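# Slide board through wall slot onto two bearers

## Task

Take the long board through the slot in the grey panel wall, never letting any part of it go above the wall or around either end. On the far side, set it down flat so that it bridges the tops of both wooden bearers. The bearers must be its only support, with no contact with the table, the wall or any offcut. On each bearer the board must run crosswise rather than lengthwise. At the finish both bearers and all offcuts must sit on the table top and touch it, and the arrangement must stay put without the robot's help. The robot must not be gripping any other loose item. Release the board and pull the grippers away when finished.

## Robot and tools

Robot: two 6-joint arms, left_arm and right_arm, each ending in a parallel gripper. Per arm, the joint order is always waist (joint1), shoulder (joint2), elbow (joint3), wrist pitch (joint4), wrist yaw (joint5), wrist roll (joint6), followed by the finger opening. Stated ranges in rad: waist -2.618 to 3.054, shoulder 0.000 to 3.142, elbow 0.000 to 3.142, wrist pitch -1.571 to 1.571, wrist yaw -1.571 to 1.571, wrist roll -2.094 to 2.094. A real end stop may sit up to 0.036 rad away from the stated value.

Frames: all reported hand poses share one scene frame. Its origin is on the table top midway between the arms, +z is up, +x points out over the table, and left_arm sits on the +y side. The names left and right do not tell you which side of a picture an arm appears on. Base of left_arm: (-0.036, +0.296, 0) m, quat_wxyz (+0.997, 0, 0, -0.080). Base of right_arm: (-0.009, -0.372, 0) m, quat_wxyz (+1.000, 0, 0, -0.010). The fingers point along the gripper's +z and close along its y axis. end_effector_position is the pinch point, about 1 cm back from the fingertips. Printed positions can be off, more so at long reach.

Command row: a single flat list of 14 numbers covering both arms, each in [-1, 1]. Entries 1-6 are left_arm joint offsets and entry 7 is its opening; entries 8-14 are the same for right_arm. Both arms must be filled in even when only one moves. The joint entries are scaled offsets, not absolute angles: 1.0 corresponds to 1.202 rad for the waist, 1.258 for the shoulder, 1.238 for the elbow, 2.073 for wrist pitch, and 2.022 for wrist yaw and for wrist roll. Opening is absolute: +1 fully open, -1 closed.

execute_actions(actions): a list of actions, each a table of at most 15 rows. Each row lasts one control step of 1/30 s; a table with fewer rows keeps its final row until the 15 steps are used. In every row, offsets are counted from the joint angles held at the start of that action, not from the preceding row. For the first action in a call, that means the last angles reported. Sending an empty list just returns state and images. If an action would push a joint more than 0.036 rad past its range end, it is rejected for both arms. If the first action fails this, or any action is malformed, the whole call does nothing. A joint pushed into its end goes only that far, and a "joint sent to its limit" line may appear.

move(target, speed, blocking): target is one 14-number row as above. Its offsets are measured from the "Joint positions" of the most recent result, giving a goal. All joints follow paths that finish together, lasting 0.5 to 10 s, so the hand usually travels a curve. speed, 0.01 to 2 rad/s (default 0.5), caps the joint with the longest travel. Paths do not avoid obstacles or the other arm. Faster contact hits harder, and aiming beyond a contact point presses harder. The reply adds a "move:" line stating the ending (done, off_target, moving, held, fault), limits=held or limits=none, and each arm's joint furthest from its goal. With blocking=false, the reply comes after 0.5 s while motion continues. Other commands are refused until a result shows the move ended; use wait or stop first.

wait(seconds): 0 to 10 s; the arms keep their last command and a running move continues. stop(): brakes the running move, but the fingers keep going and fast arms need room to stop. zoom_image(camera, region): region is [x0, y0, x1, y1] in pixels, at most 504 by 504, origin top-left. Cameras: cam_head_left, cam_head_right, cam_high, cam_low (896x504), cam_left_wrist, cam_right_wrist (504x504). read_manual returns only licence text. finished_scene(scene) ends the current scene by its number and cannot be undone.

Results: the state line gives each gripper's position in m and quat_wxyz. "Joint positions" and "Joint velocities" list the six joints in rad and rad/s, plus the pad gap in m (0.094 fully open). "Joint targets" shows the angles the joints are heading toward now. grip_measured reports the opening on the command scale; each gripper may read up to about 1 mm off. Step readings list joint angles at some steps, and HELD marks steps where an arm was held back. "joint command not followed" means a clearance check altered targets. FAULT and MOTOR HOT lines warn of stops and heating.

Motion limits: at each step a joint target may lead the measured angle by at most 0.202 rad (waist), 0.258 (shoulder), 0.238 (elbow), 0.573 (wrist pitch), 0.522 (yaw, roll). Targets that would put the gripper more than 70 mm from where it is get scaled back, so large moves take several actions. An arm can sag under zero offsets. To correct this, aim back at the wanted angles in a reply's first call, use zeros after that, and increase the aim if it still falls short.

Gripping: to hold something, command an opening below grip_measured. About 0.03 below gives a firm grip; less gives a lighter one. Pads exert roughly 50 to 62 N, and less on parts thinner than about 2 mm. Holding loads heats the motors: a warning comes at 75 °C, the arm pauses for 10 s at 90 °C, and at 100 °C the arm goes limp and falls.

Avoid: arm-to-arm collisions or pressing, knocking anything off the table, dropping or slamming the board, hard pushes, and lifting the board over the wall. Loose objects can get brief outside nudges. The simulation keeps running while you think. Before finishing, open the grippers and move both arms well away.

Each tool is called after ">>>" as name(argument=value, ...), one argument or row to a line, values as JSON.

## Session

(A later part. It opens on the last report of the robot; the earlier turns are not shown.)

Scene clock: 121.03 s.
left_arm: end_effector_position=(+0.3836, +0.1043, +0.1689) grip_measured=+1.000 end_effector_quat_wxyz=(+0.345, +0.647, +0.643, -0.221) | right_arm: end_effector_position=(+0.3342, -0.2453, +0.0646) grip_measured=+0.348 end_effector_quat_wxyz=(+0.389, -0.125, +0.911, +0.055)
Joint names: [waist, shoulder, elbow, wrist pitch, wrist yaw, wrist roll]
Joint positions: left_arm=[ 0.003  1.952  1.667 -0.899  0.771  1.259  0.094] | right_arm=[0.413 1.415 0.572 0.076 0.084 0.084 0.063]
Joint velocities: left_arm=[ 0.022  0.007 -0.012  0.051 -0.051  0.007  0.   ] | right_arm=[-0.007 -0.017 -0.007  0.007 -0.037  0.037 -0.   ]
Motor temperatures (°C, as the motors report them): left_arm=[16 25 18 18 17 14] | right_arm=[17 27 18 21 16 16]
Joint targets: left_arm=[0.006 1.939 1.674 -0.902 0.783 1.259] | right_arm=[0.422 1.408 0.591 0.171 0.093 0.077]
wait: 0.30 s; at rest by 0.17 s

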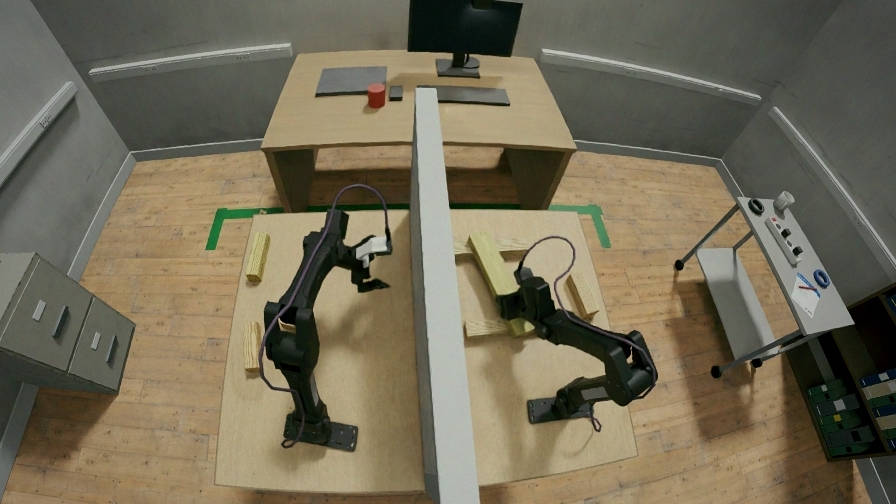

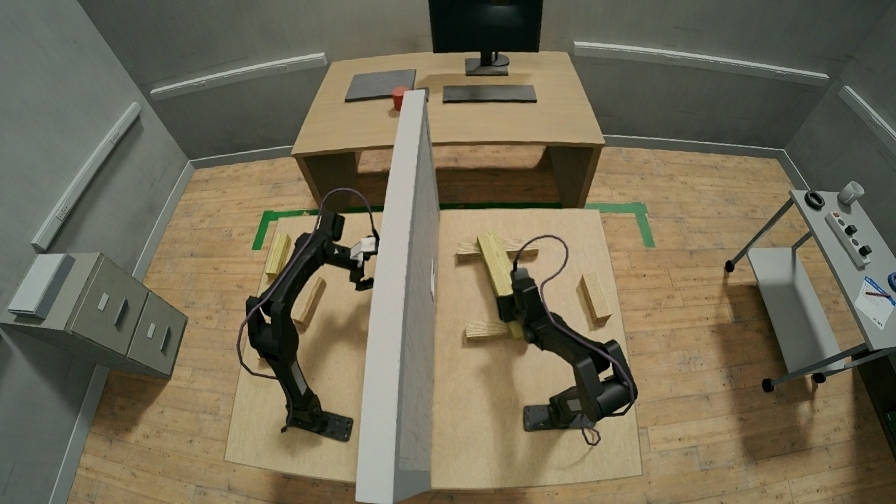

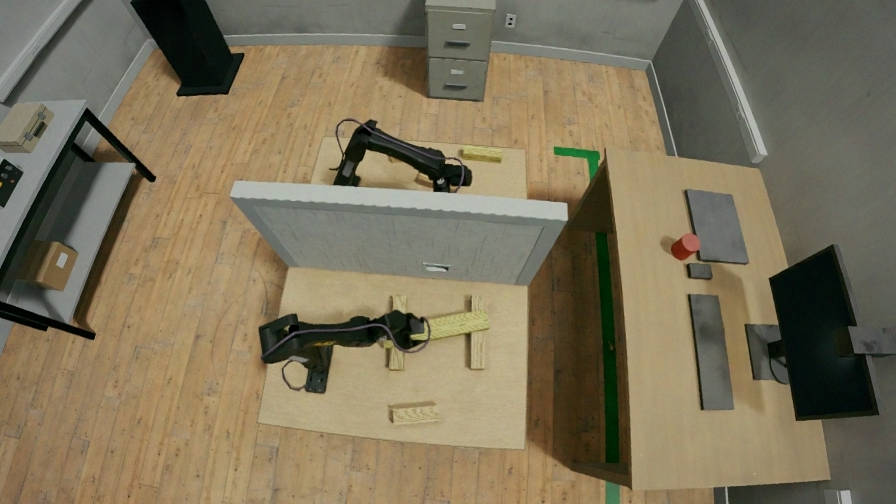

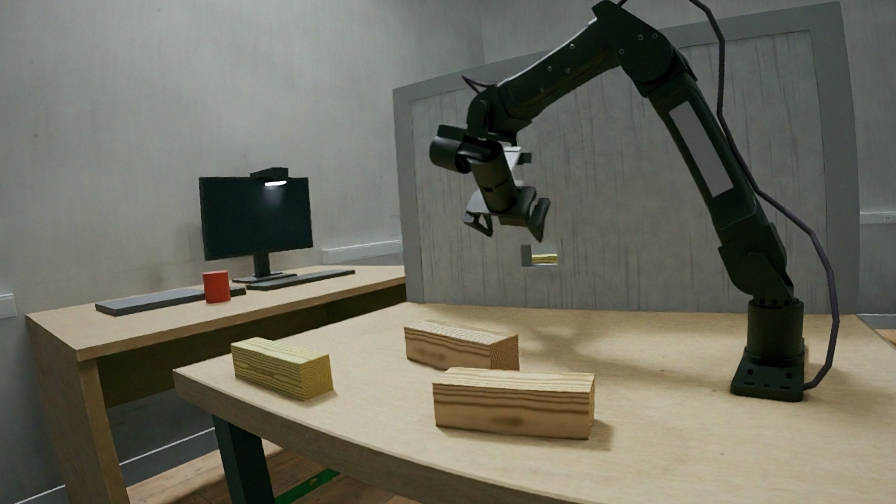

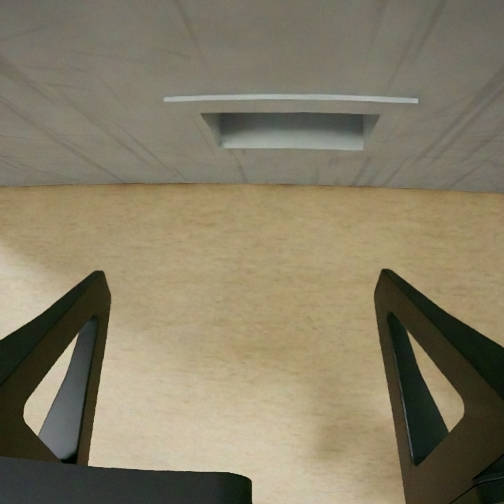

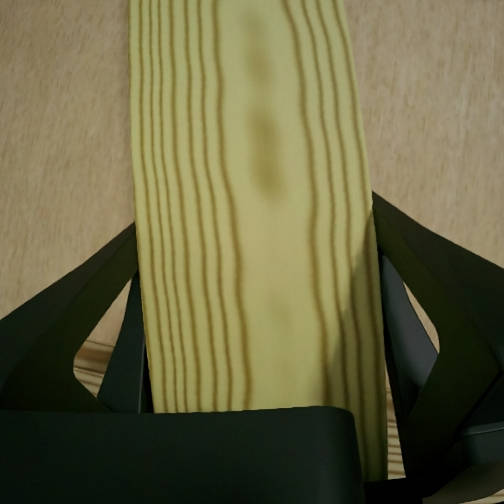

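>>> execute_actions(
  actions=[
    [
[0.0025,-0.01033,0.00565,-0.00145,0.00593,0,1, 0.0075,-0.0040,0.01535,0.0462,0.00445,-0.0035,0.25],
[0.0025,-0.01033,0.00565,-0.00145,0.00593,0,1, 0.0075,-0.0025,0.01535,0.0470,0.00445,-0.0035,0.25],
[0.0025,-0.01033,0.00565,-0.00145,0.00593,0,1, 0.0075,-0.0010,0.01535,0.0480,0.00445,-0.0035,0.25],
[0.0025,-0.01033,0.00565,-0.00145,0.00593,0,1, 0.0075,0.0006,0.01535,0.0492,0.00445,-0.0035,0.25],
[0.0025,-0.01033,0.00565,-0.00145,0.00593,0,1, 0.0075,0.0024,0.01535,0.0505,0.00445,-0.0035,0.25],
[0.0025,-0.01033,0.00565,-0.00145,0.00593,0,1, 0.0075,0.0044,0.01535,0.0519,0.00445,-0.0035,0.25],
[0.0025,-0.01033,0.00565,-0.00145,0.00593,0,1, 0.0075,0.0064,0.01535,0.0533,0.00445,-0.0035,0.25],
[0.0025,-0.01033,0.00565,-0.00145,0.00593,0,1, 0.0075,0.0084,0.01535,0.0546,0.00445,-0.0035,0.25],
[0.0025,-0.01033,0.00565,-0.00145,0.00593,0,1, 0.0075,0.0103,0.01535,0.0558,0.00445,-0.0035,0.25],
[0.0025,-0.01033,0.00565,-0.00145,0.00593,0,1, 0.0075,0.0120,0.01535,0.0568,0.00445,-0.0035,0.25],
[0.0025,-0.01033,0.00565,-0.00145,0.00593,0,1, 0.0075,0.0135,0.01535,0.0575,0.00445,-0.0035,0.25],
[0.0025,-0.01033,0.00565,-0.00145,0.00593,0,1, 0.0075,0.0146,0.01535,0.0579,0.00445,-0.0035,0.25],
[0.0025,-0.01033,0.00565,-0.00145,0.00593,0,1, 0.0075,0.0154,0.01535,0.0579,0.00445,-0.0035,0.25],
[0.0025,-0.01033,0.00565,-0.00145,0.00593,0,1, 0.0075,0.0159,0.01535,0.0575,0.00445,-0.0035,0.25],
[0.0025,-0.01033,0.00565,-0.00145,0.00593,0,1, 0.0075,0.0159,0.01535,0.0570,0.00445,-0.0035,0.25]
],
  ],
)

>>> wait(
  seconds=0.3,
)

Scene clock: 122.30 s.
left_arm: end_effector_position=(+0.3836, +0.1043, +0.1689) grip_measured=+1.000 end_effector_quat_wxyz=(+0.345, +0.647, +0.643, -0.221) | right_arm: end_effector_position=(+0.3380, -0.2437, +0.0634) grip_measured=+0.348 end_effector_quat_wxyz=(+0.394, -0.125, +0.909, +0.055)
Joint names: [waist, shoulder, elbow, wrist pitch, wrist yaw, wrist roll]
Joint positions: left_arm=[ 0.003  1.952  1.667 -0.899  0.771  1.259  0.094] | right_arm=[0.413 1.434 0.572 0.106 0.084 0.081 0.063]
Joint velocities: left_arm=[ 0.002  0.002  0.002 -0.066 -0.095  0.037  0.   ] | right_arm=[ 0.007  0.002 -0.007  0.081 -0.022 -0.007 -0.   ]
Motor temperatures (°C, as the motors report them): left_arm=[16 25 18 18 17 14] | right_arm=[17 27 18 22 16 16]
Joint targets: left_arm=[0.006 1.939 1.674 -0.902 0.783 1.259] | right_arm=[0.422 1.435 0.591 0.195 0.093 0.077]
Step readings (joint positions):
0: left_arm=[0.003 1.952 1.667 -0.899 0.771 1.259] | right_arm=[0.413 1.415 0.572 0.076 0.084 0.084]
1: left_arm=[0.003 1.952 1.667 -0.899 0.771 1.259] | right_arm=[0.413 1.415 0.572 0.076 0.084 0.084]
2: left_arm=[0.003 1.952 1.667 -0.899 0.771 1.259] | right_arm=[0.413 1.415 0.572 0.076 0.084 0.084]
4: left_arm=[0.003 1.952 1.667 -0.899 0.771 1.259] | right_arm=[0.413 1.415 0.572 0.077 0.084 0.084]
8: left_arm=[0.003 1.952 1.667 -0.899 0.771 1.259] | right_arm=[0.413 1.426 0.572 0.091 0.084 0.083]
15: Joint positions above

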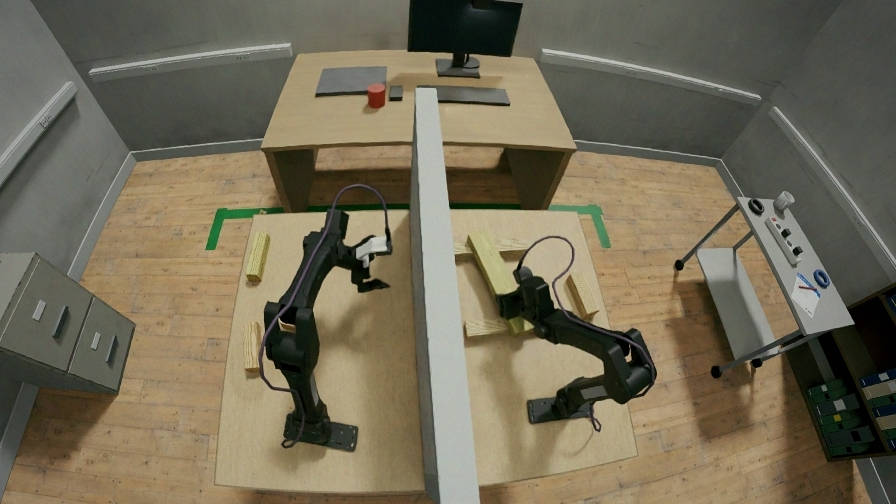

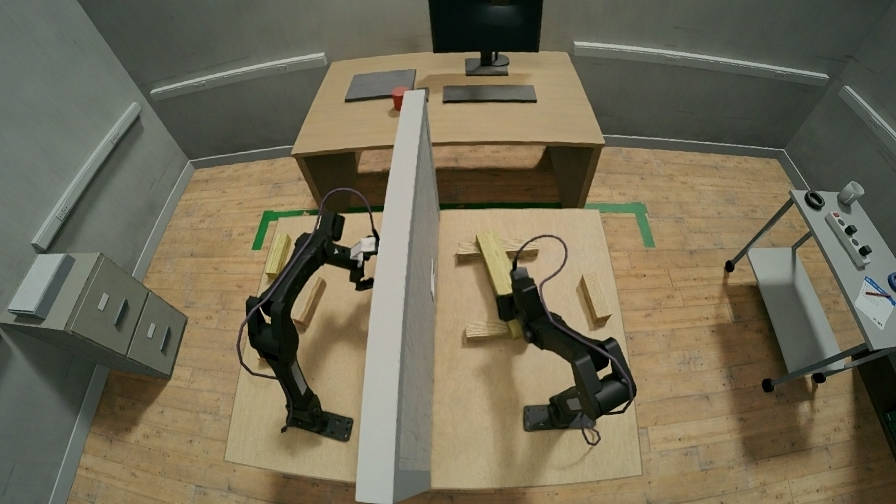

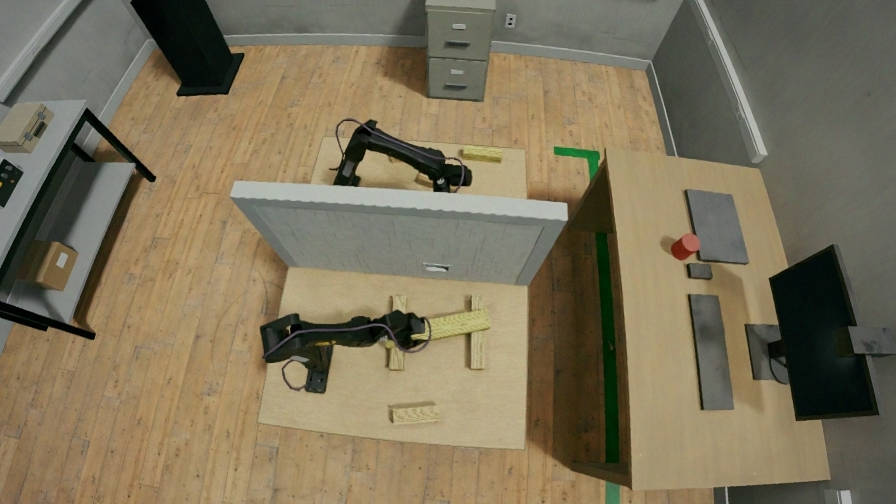

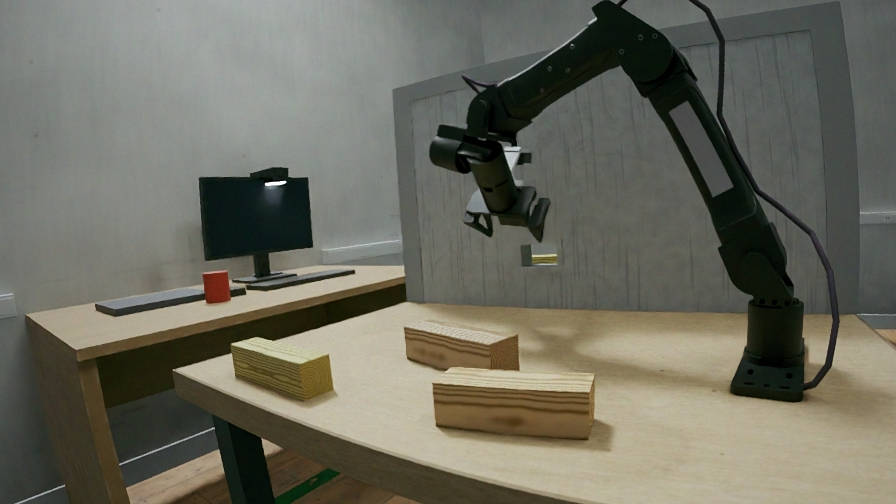

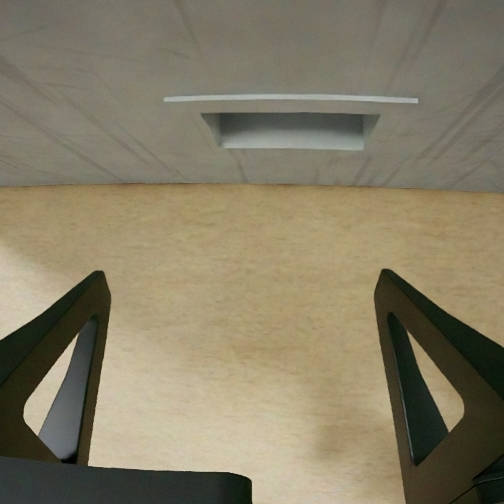

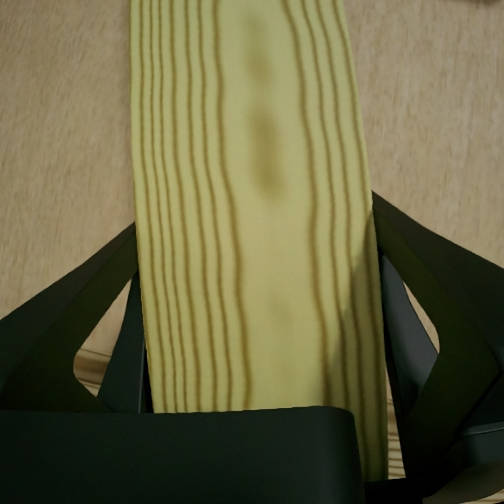

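Scene clock: 122.60 s.
left_arm: end_effector_position=(+0.3836, +0.1043, +0.1689) grip_measured=+1.000 end_effector_quat_wxyz=(+0.345, +0.647, +0.643, -0.221) | right_arm: end_effector_position=(+0.3381, -0.2437, +0.0633) grip_measured=+0.348 end_effector_quat_wxyz=(+0.394, -0.125, +0.909, +0.055)
Joint names: [waist, shoulder, elbow, wrist pitch, wrist yaw, wrist roll]
Joint positions: left_arm=[ 0.003  1.952  1.667 -0.899  0.771  1.259  0.094] | right_arm=[0.413 1.434 0.572 0.107 0.084 0.081 0.063]
Joint velocities: left_arm=[ 0.012  0.012 -0.002 -0.066 -0.007 -0.037  0.   ] | right_arm=[-0.012 -0.007  0.002  0.007 -0.007  0.066  0.   ]
Motor temperatures (°C, as the motors report them): left_arm=[16 25 18 18 17 14] | right_arm=[17 27 18 22 16 16]
Joint targets: left_arm=[0.006 1.939 1.674 -0.902 0.783 1.259] | right_arm=[0.422 1.435 0.591 0.194 0.093 0.077]
wait: 0.30 s; at rest by 0.17 s

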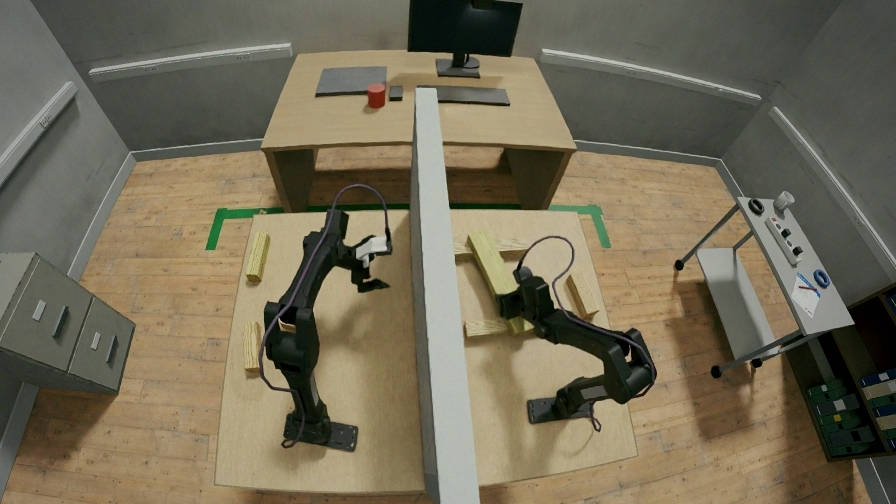

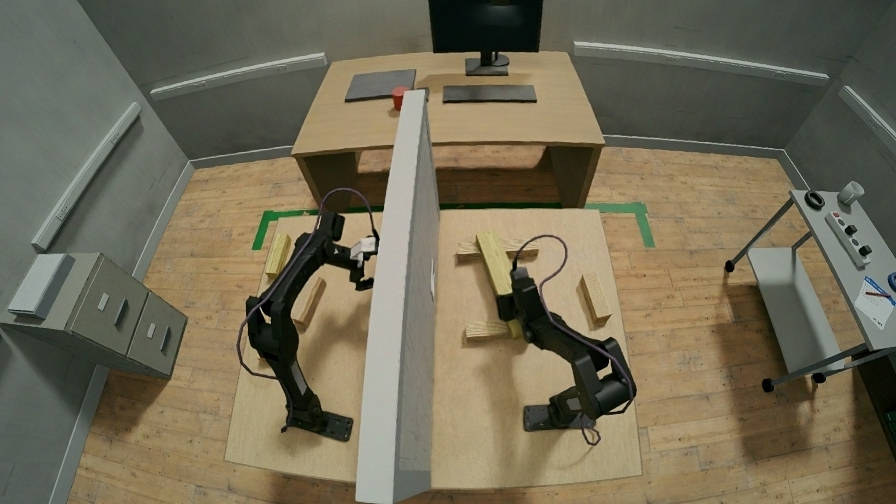

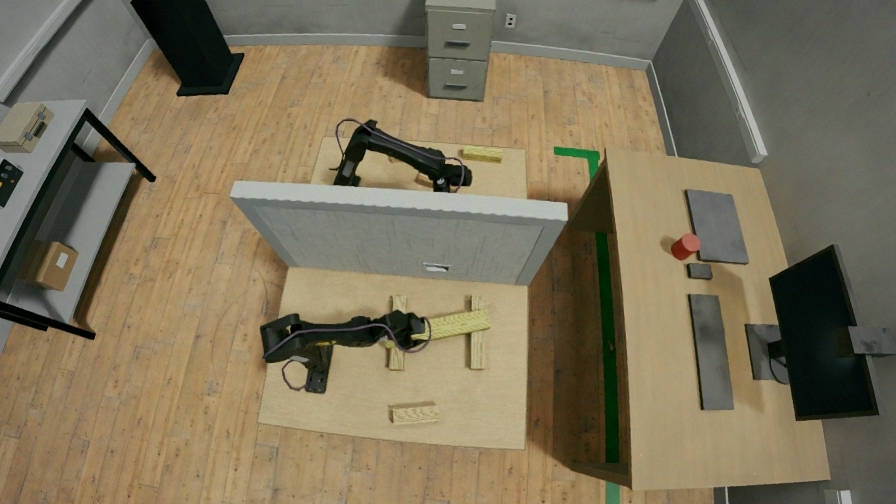

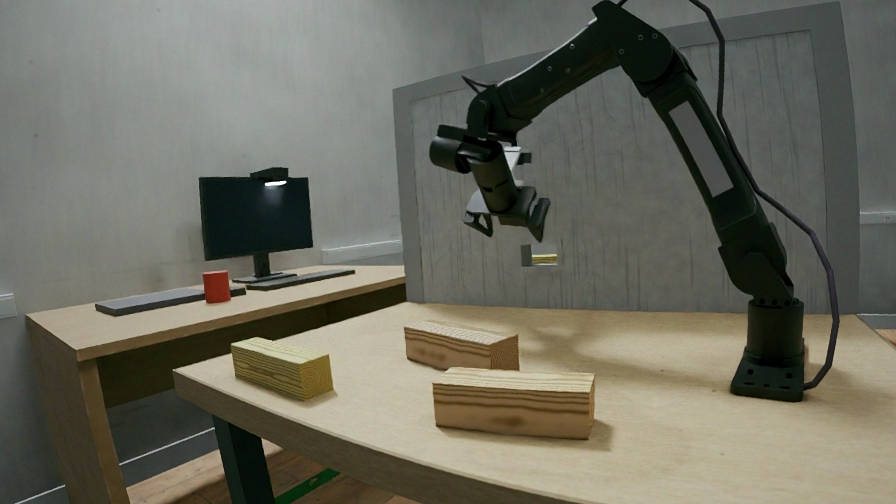

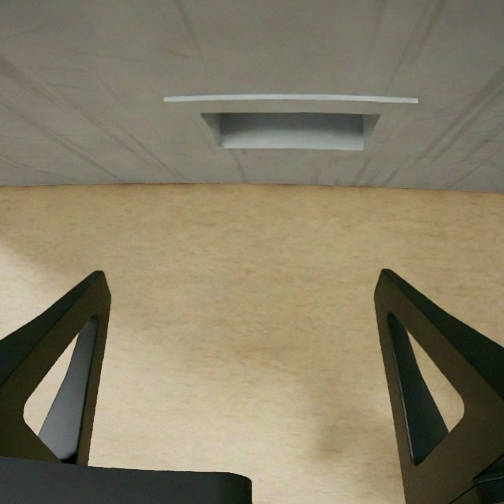

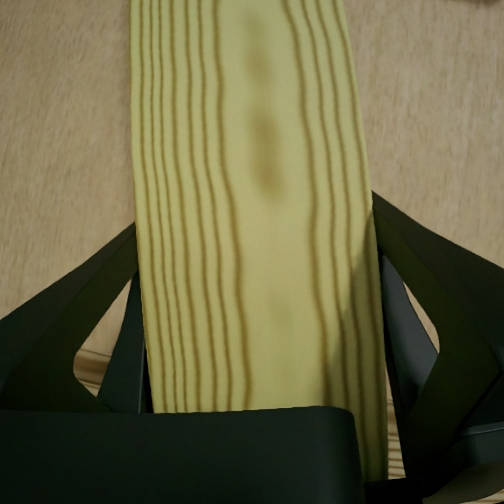

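>>> execute_actions(
  actions=[
    [
[0.0025,-0.01033,0.00565,-0.00145,0.00593,0,1, 0.0075,-0.0030,0.0178,0.0386,0.00445,-0.002,0.25],
[0.0025,-0.01033,0.00565,-0.00145,0.00593,0,1, 0.0075,-0.0064,0.0202,0.0347,0.00445,-0.002,0.25],
[0.0025,-0.01033,0.00565,-0.00145,0.00593,0,1, 0.0075,-0.0095,0.0226,0.0309,0.00445,-0.002,0.25],
[0.0025,-0.01033,0.00565,-0.00145,0.00593,0,1, 0.0075,-0.0095,0.0226,0.0275,0.00445,-0.002,0.25],
[0.0025,-0.01033,0.00565,-0.00145,0.00593,0,1, 0.0075,-0.0095,0.0226,0.0251,0.00445,-0.002,0.25],
[0.0025,-0.01033,0.00565,-0.00145,0.00593,0,1, 0.0075,-0.0095,0.0226,0.0232,0.00445,-0.002,0.25],
[0.0025,-0.01033,0.00565,-0.00145,0.00593,0,1, 0.0075,-0.0095,0.0226,0.0212,0.00445,-0.002,0.25],
[0.0025,-0.01033,0.00565,-0.00145,0.00593,0,1, 0.0075,-0.0095,0.0226,0.0193,0.00445,-0.002,0.25],
[0.0025,-0.01033,0.00565,-0.00145,0.00593,0,1, 0.0075,-0.0095,0.0226,0.0174,0.00445,-0.002,0.25],
[0.0025,-0.01033,0.00565,-0.00145,0.00593,0,1, 0.0075,-0.0095,0.0226,0.0154,0.00445,-0.002,0.25],
[0.0025,-0.01033,0.00565,-0.00145,0.00593,0,1, 0.0075,-0.0095,0.0226,0.0135,0.00445,-0.002,0.25],
[0.0025,-0.01033,0.00565,-0.00145,0.00593,0,1, 0.0075,-0.0095,0.0226,0.0116,0.00445,-0.002,0.25],
[0.0025,-0.01033,0.00565,-0.00145,0.00593,0,1, 0.0075,-0.0095,0.0226,0.0096,0.00445,-0.002,0.25],
[0.0025,-0.01033,0.00565,-0.00145,0.00593,0,1, 0.0075,-0.0095,0.0226,0.0077,0.00445,-0.002,0.25],
[0.0025,-0.01033,0.00565,-0.00145,0.00593,0,1, 0.0075,-0.0095,0.0226,0.0058,0.00445,-0.002,0.25]
],
  ],
)

>>> wait(
  seconds=0.2,
)

Scene clock: 124.57 s.
left_arm: end_effector_position=(+0.3836, +0.1043, +0.1689) grip_measured=+1.000 end_effector_quat_wxyz=(+0.345, +0.647, +0.643, -0.221) | right_arm: end_effector_position=(+0.3375, -0.2439, +0.0627) grip_measured=+0.348 end_effector_quat_wxyz=(+0.393, -0.126, +0.909, +0.055)
Joint names: [waist, shoulder, elbow, wrist pitch, wrist yaw, wrist roll]
Joint positions: left_arm=[ 0.003  1.952  1.667 -0.899  0.771  1.259  0.094] | right_arm=[0.413 1.434 0.572 0.103 0.084 0.08  0.063]
Joint velocities: left_arm=[ 0.022  0.012 -0.012  0.051 -0.037  0.022  0.   ] | right_arm=[-0.012 -0.007  0.007  0.037 -0.022 -0.022 -0.002]
Motor temperatures (°C, as the motors report them): left_arm=[16 25 18 18 17 14] | right_arm=[17 26 18 22 16 16]
Joint targets: left_arm=[0.006 1.939 1.674 -0.902 0.783 1.259] | right_arm=[0.422 1.422 0.600 0.119 0.093 0.077]
Step readings (joint positions):
0: left_arm=[0.003 1.952 1.667 -0.899 0.771 1.259] | right_arm=[0.413 1.434 0.572 0.107 0.084 0.081]
1: left_arm=[0.003 1.952 1.667 -0.899 0.771 1.259] | right_arm=[0.413 1.434 0.572 0.107 0.084 0.081]
2: left_arm=[0.003 1.952 1.667 -0.899 0.771 1.259] | right_arm=[0.413 1.434 0.572 0.107 0.084 0.081]
4: left_arm=[0.003 1.952 1.667 -0.899 0.771 1.259] | right_arm=[0.413 1.434 0.572 0.106 0.084 0.081]
8: left_arm=[0.003 1.952 1.667 -0.899 0.771 1.259] | right_arm=[0.413 1.434 0.572 0.105 0.084 0.081]
15: Joint positions above

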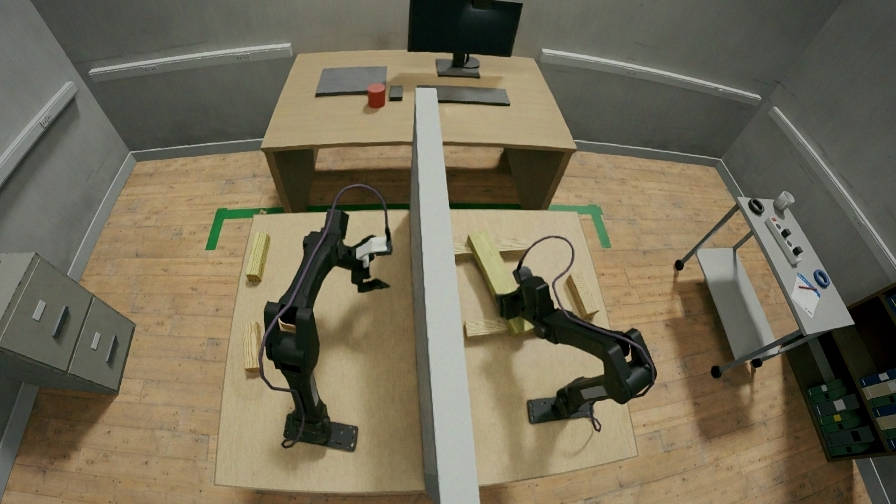

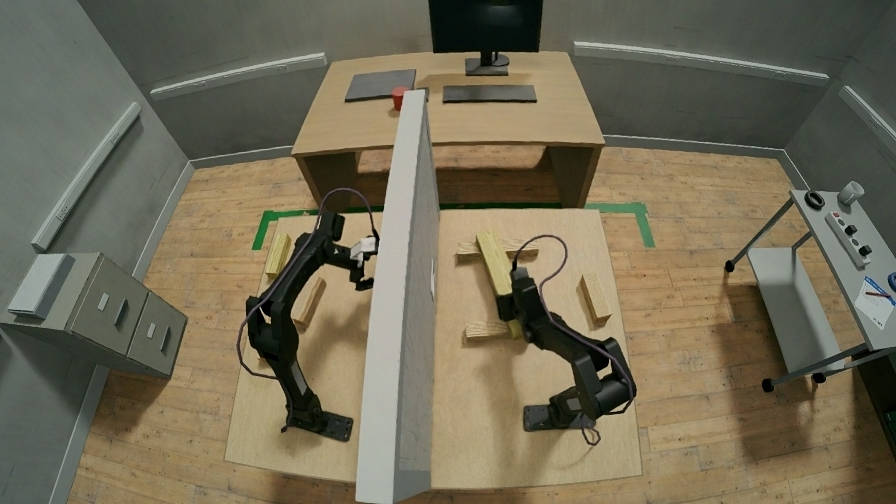

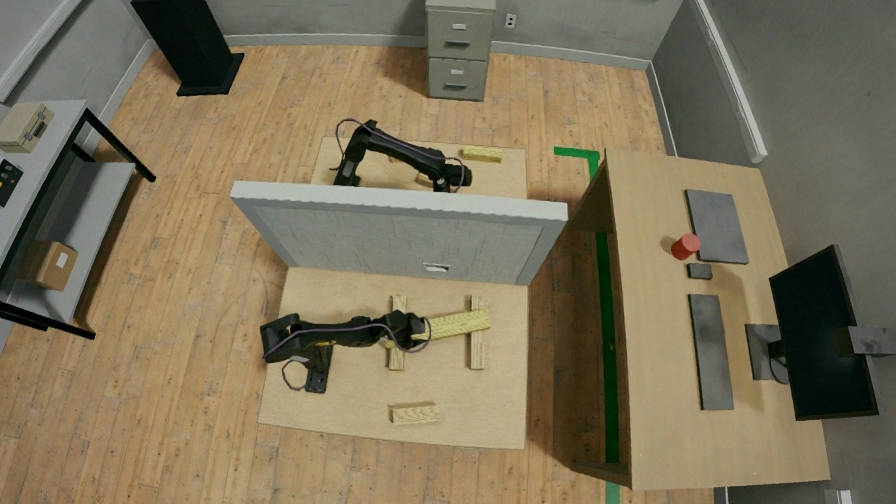

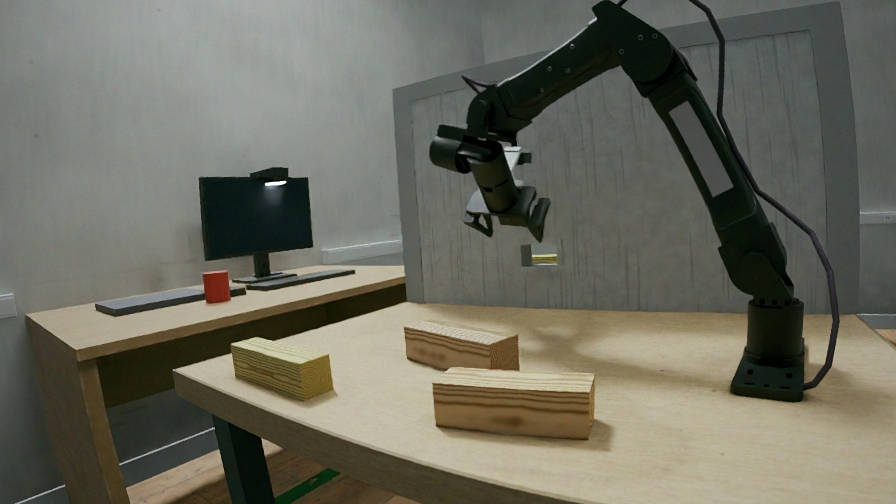

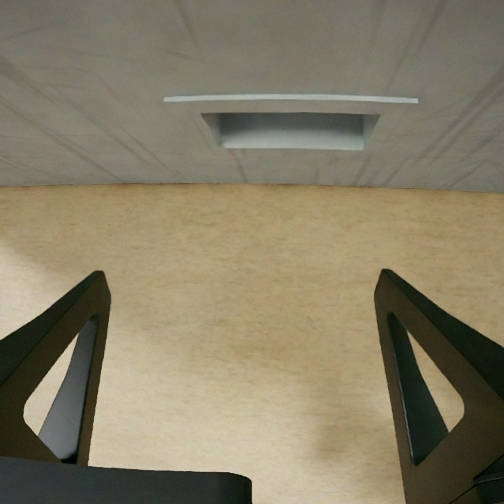

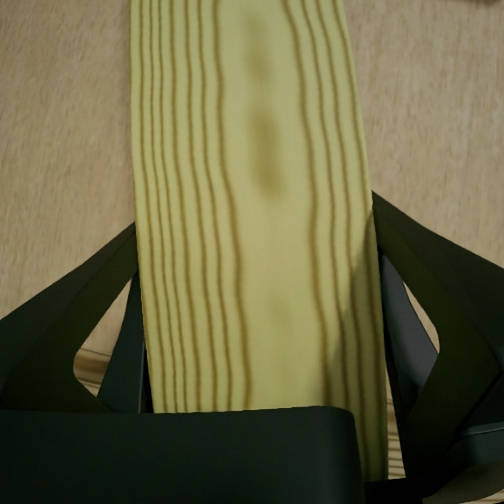

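Scene clock: 124.77 s.
left_arm: end_effector_position=(+0.3836, +0.1043, +0.1689) grip_measured=+1.000 end_effector_quat_wxyz=(+0.345, +0.647, +0.643, -0.221) | right_arm: end_effector_position=(+0.3375, -0.2439, +0.0627) grip_measured=+0.348 end_effector_quat_wxyz=(+0.393, -0.126, +0.909, +0.055)
Joint names: [waist, shoulder, elbow, wrist pitch, wrist yaw, wrist roll]
Joint positions: left_arm=[ 0.003  1.952  1.667 -0.899  0.771  1.259  0.094] | right_arm=[0.413 1.434 0.572 0.103 0.084 0.08  0.063]
Joint velocities: left_arm=[-0.012  0.007 -0.002  0.037 -0.066 -0.051  0.   ] | right_arm=[-0.032  0.002  0.022  0.007 -0.081 -0.051  0.   ]
Motor temperatures (°C, as the motors report them): left_arm=[16 25 18 18 17 14] | right_arm=[17 26 18 22 16 16]
Joint targets: left_arm=[0.006 1.939 1.674 -0.902 0.783 1.259] | right_arm=[0.422 1.422 0.600 0.119 0.093 0.077]
wait: 0.20 s; at rest by 0.17 s

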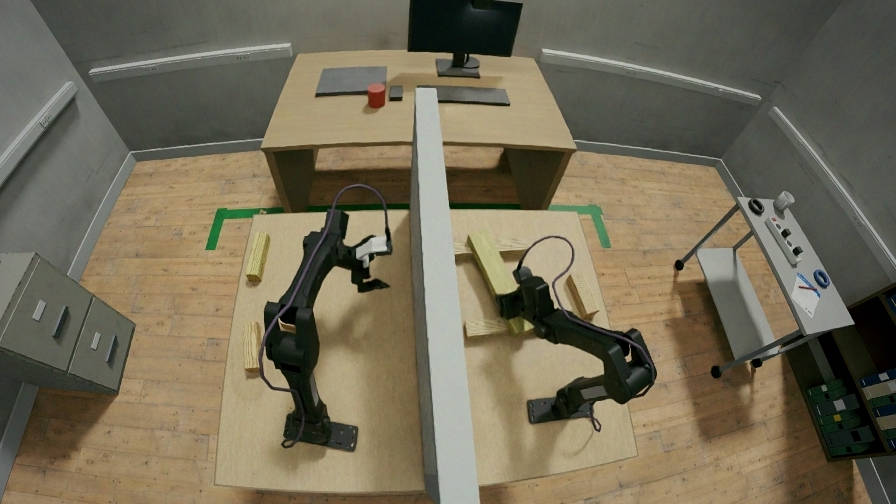

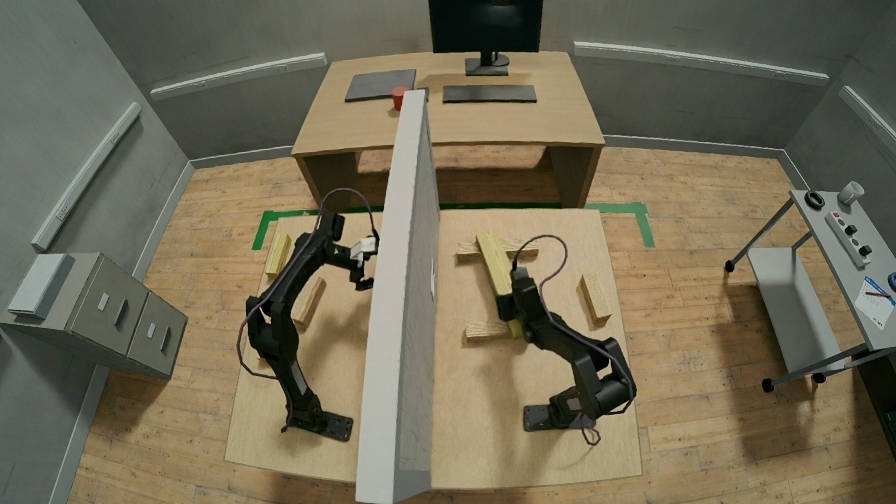

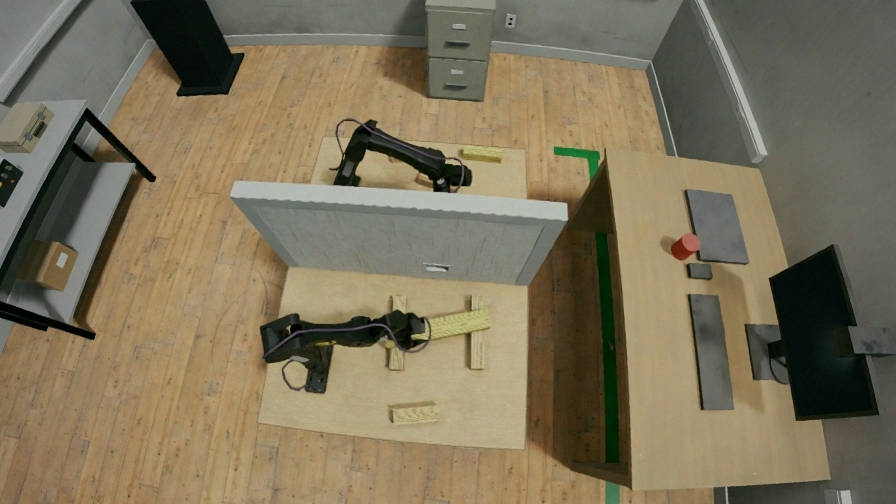

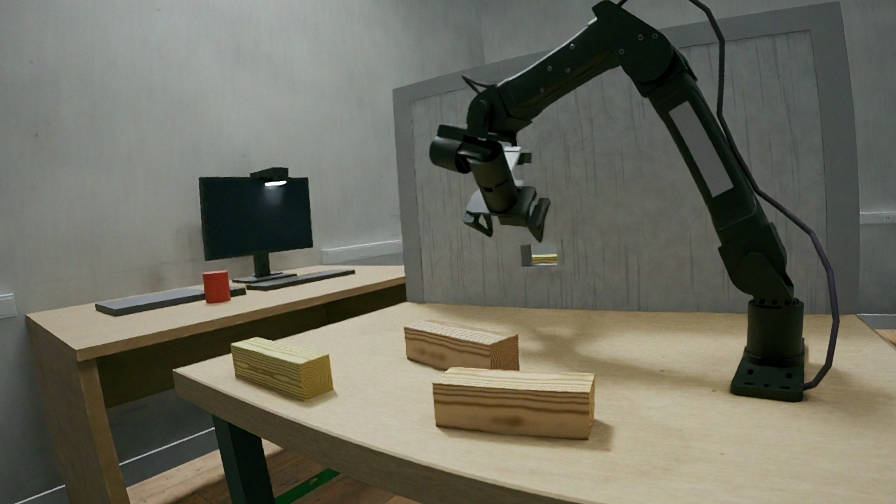

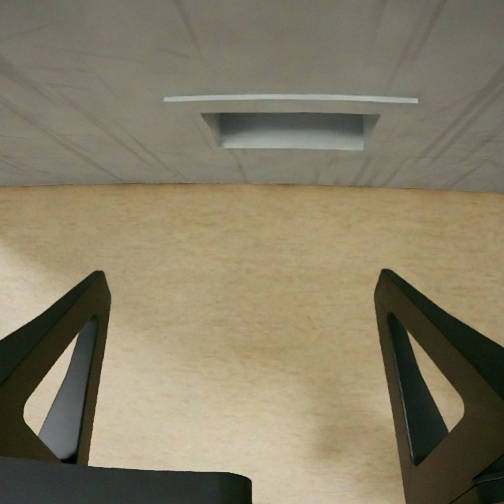

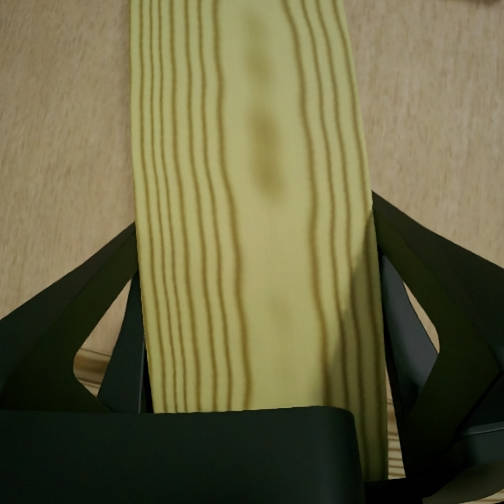

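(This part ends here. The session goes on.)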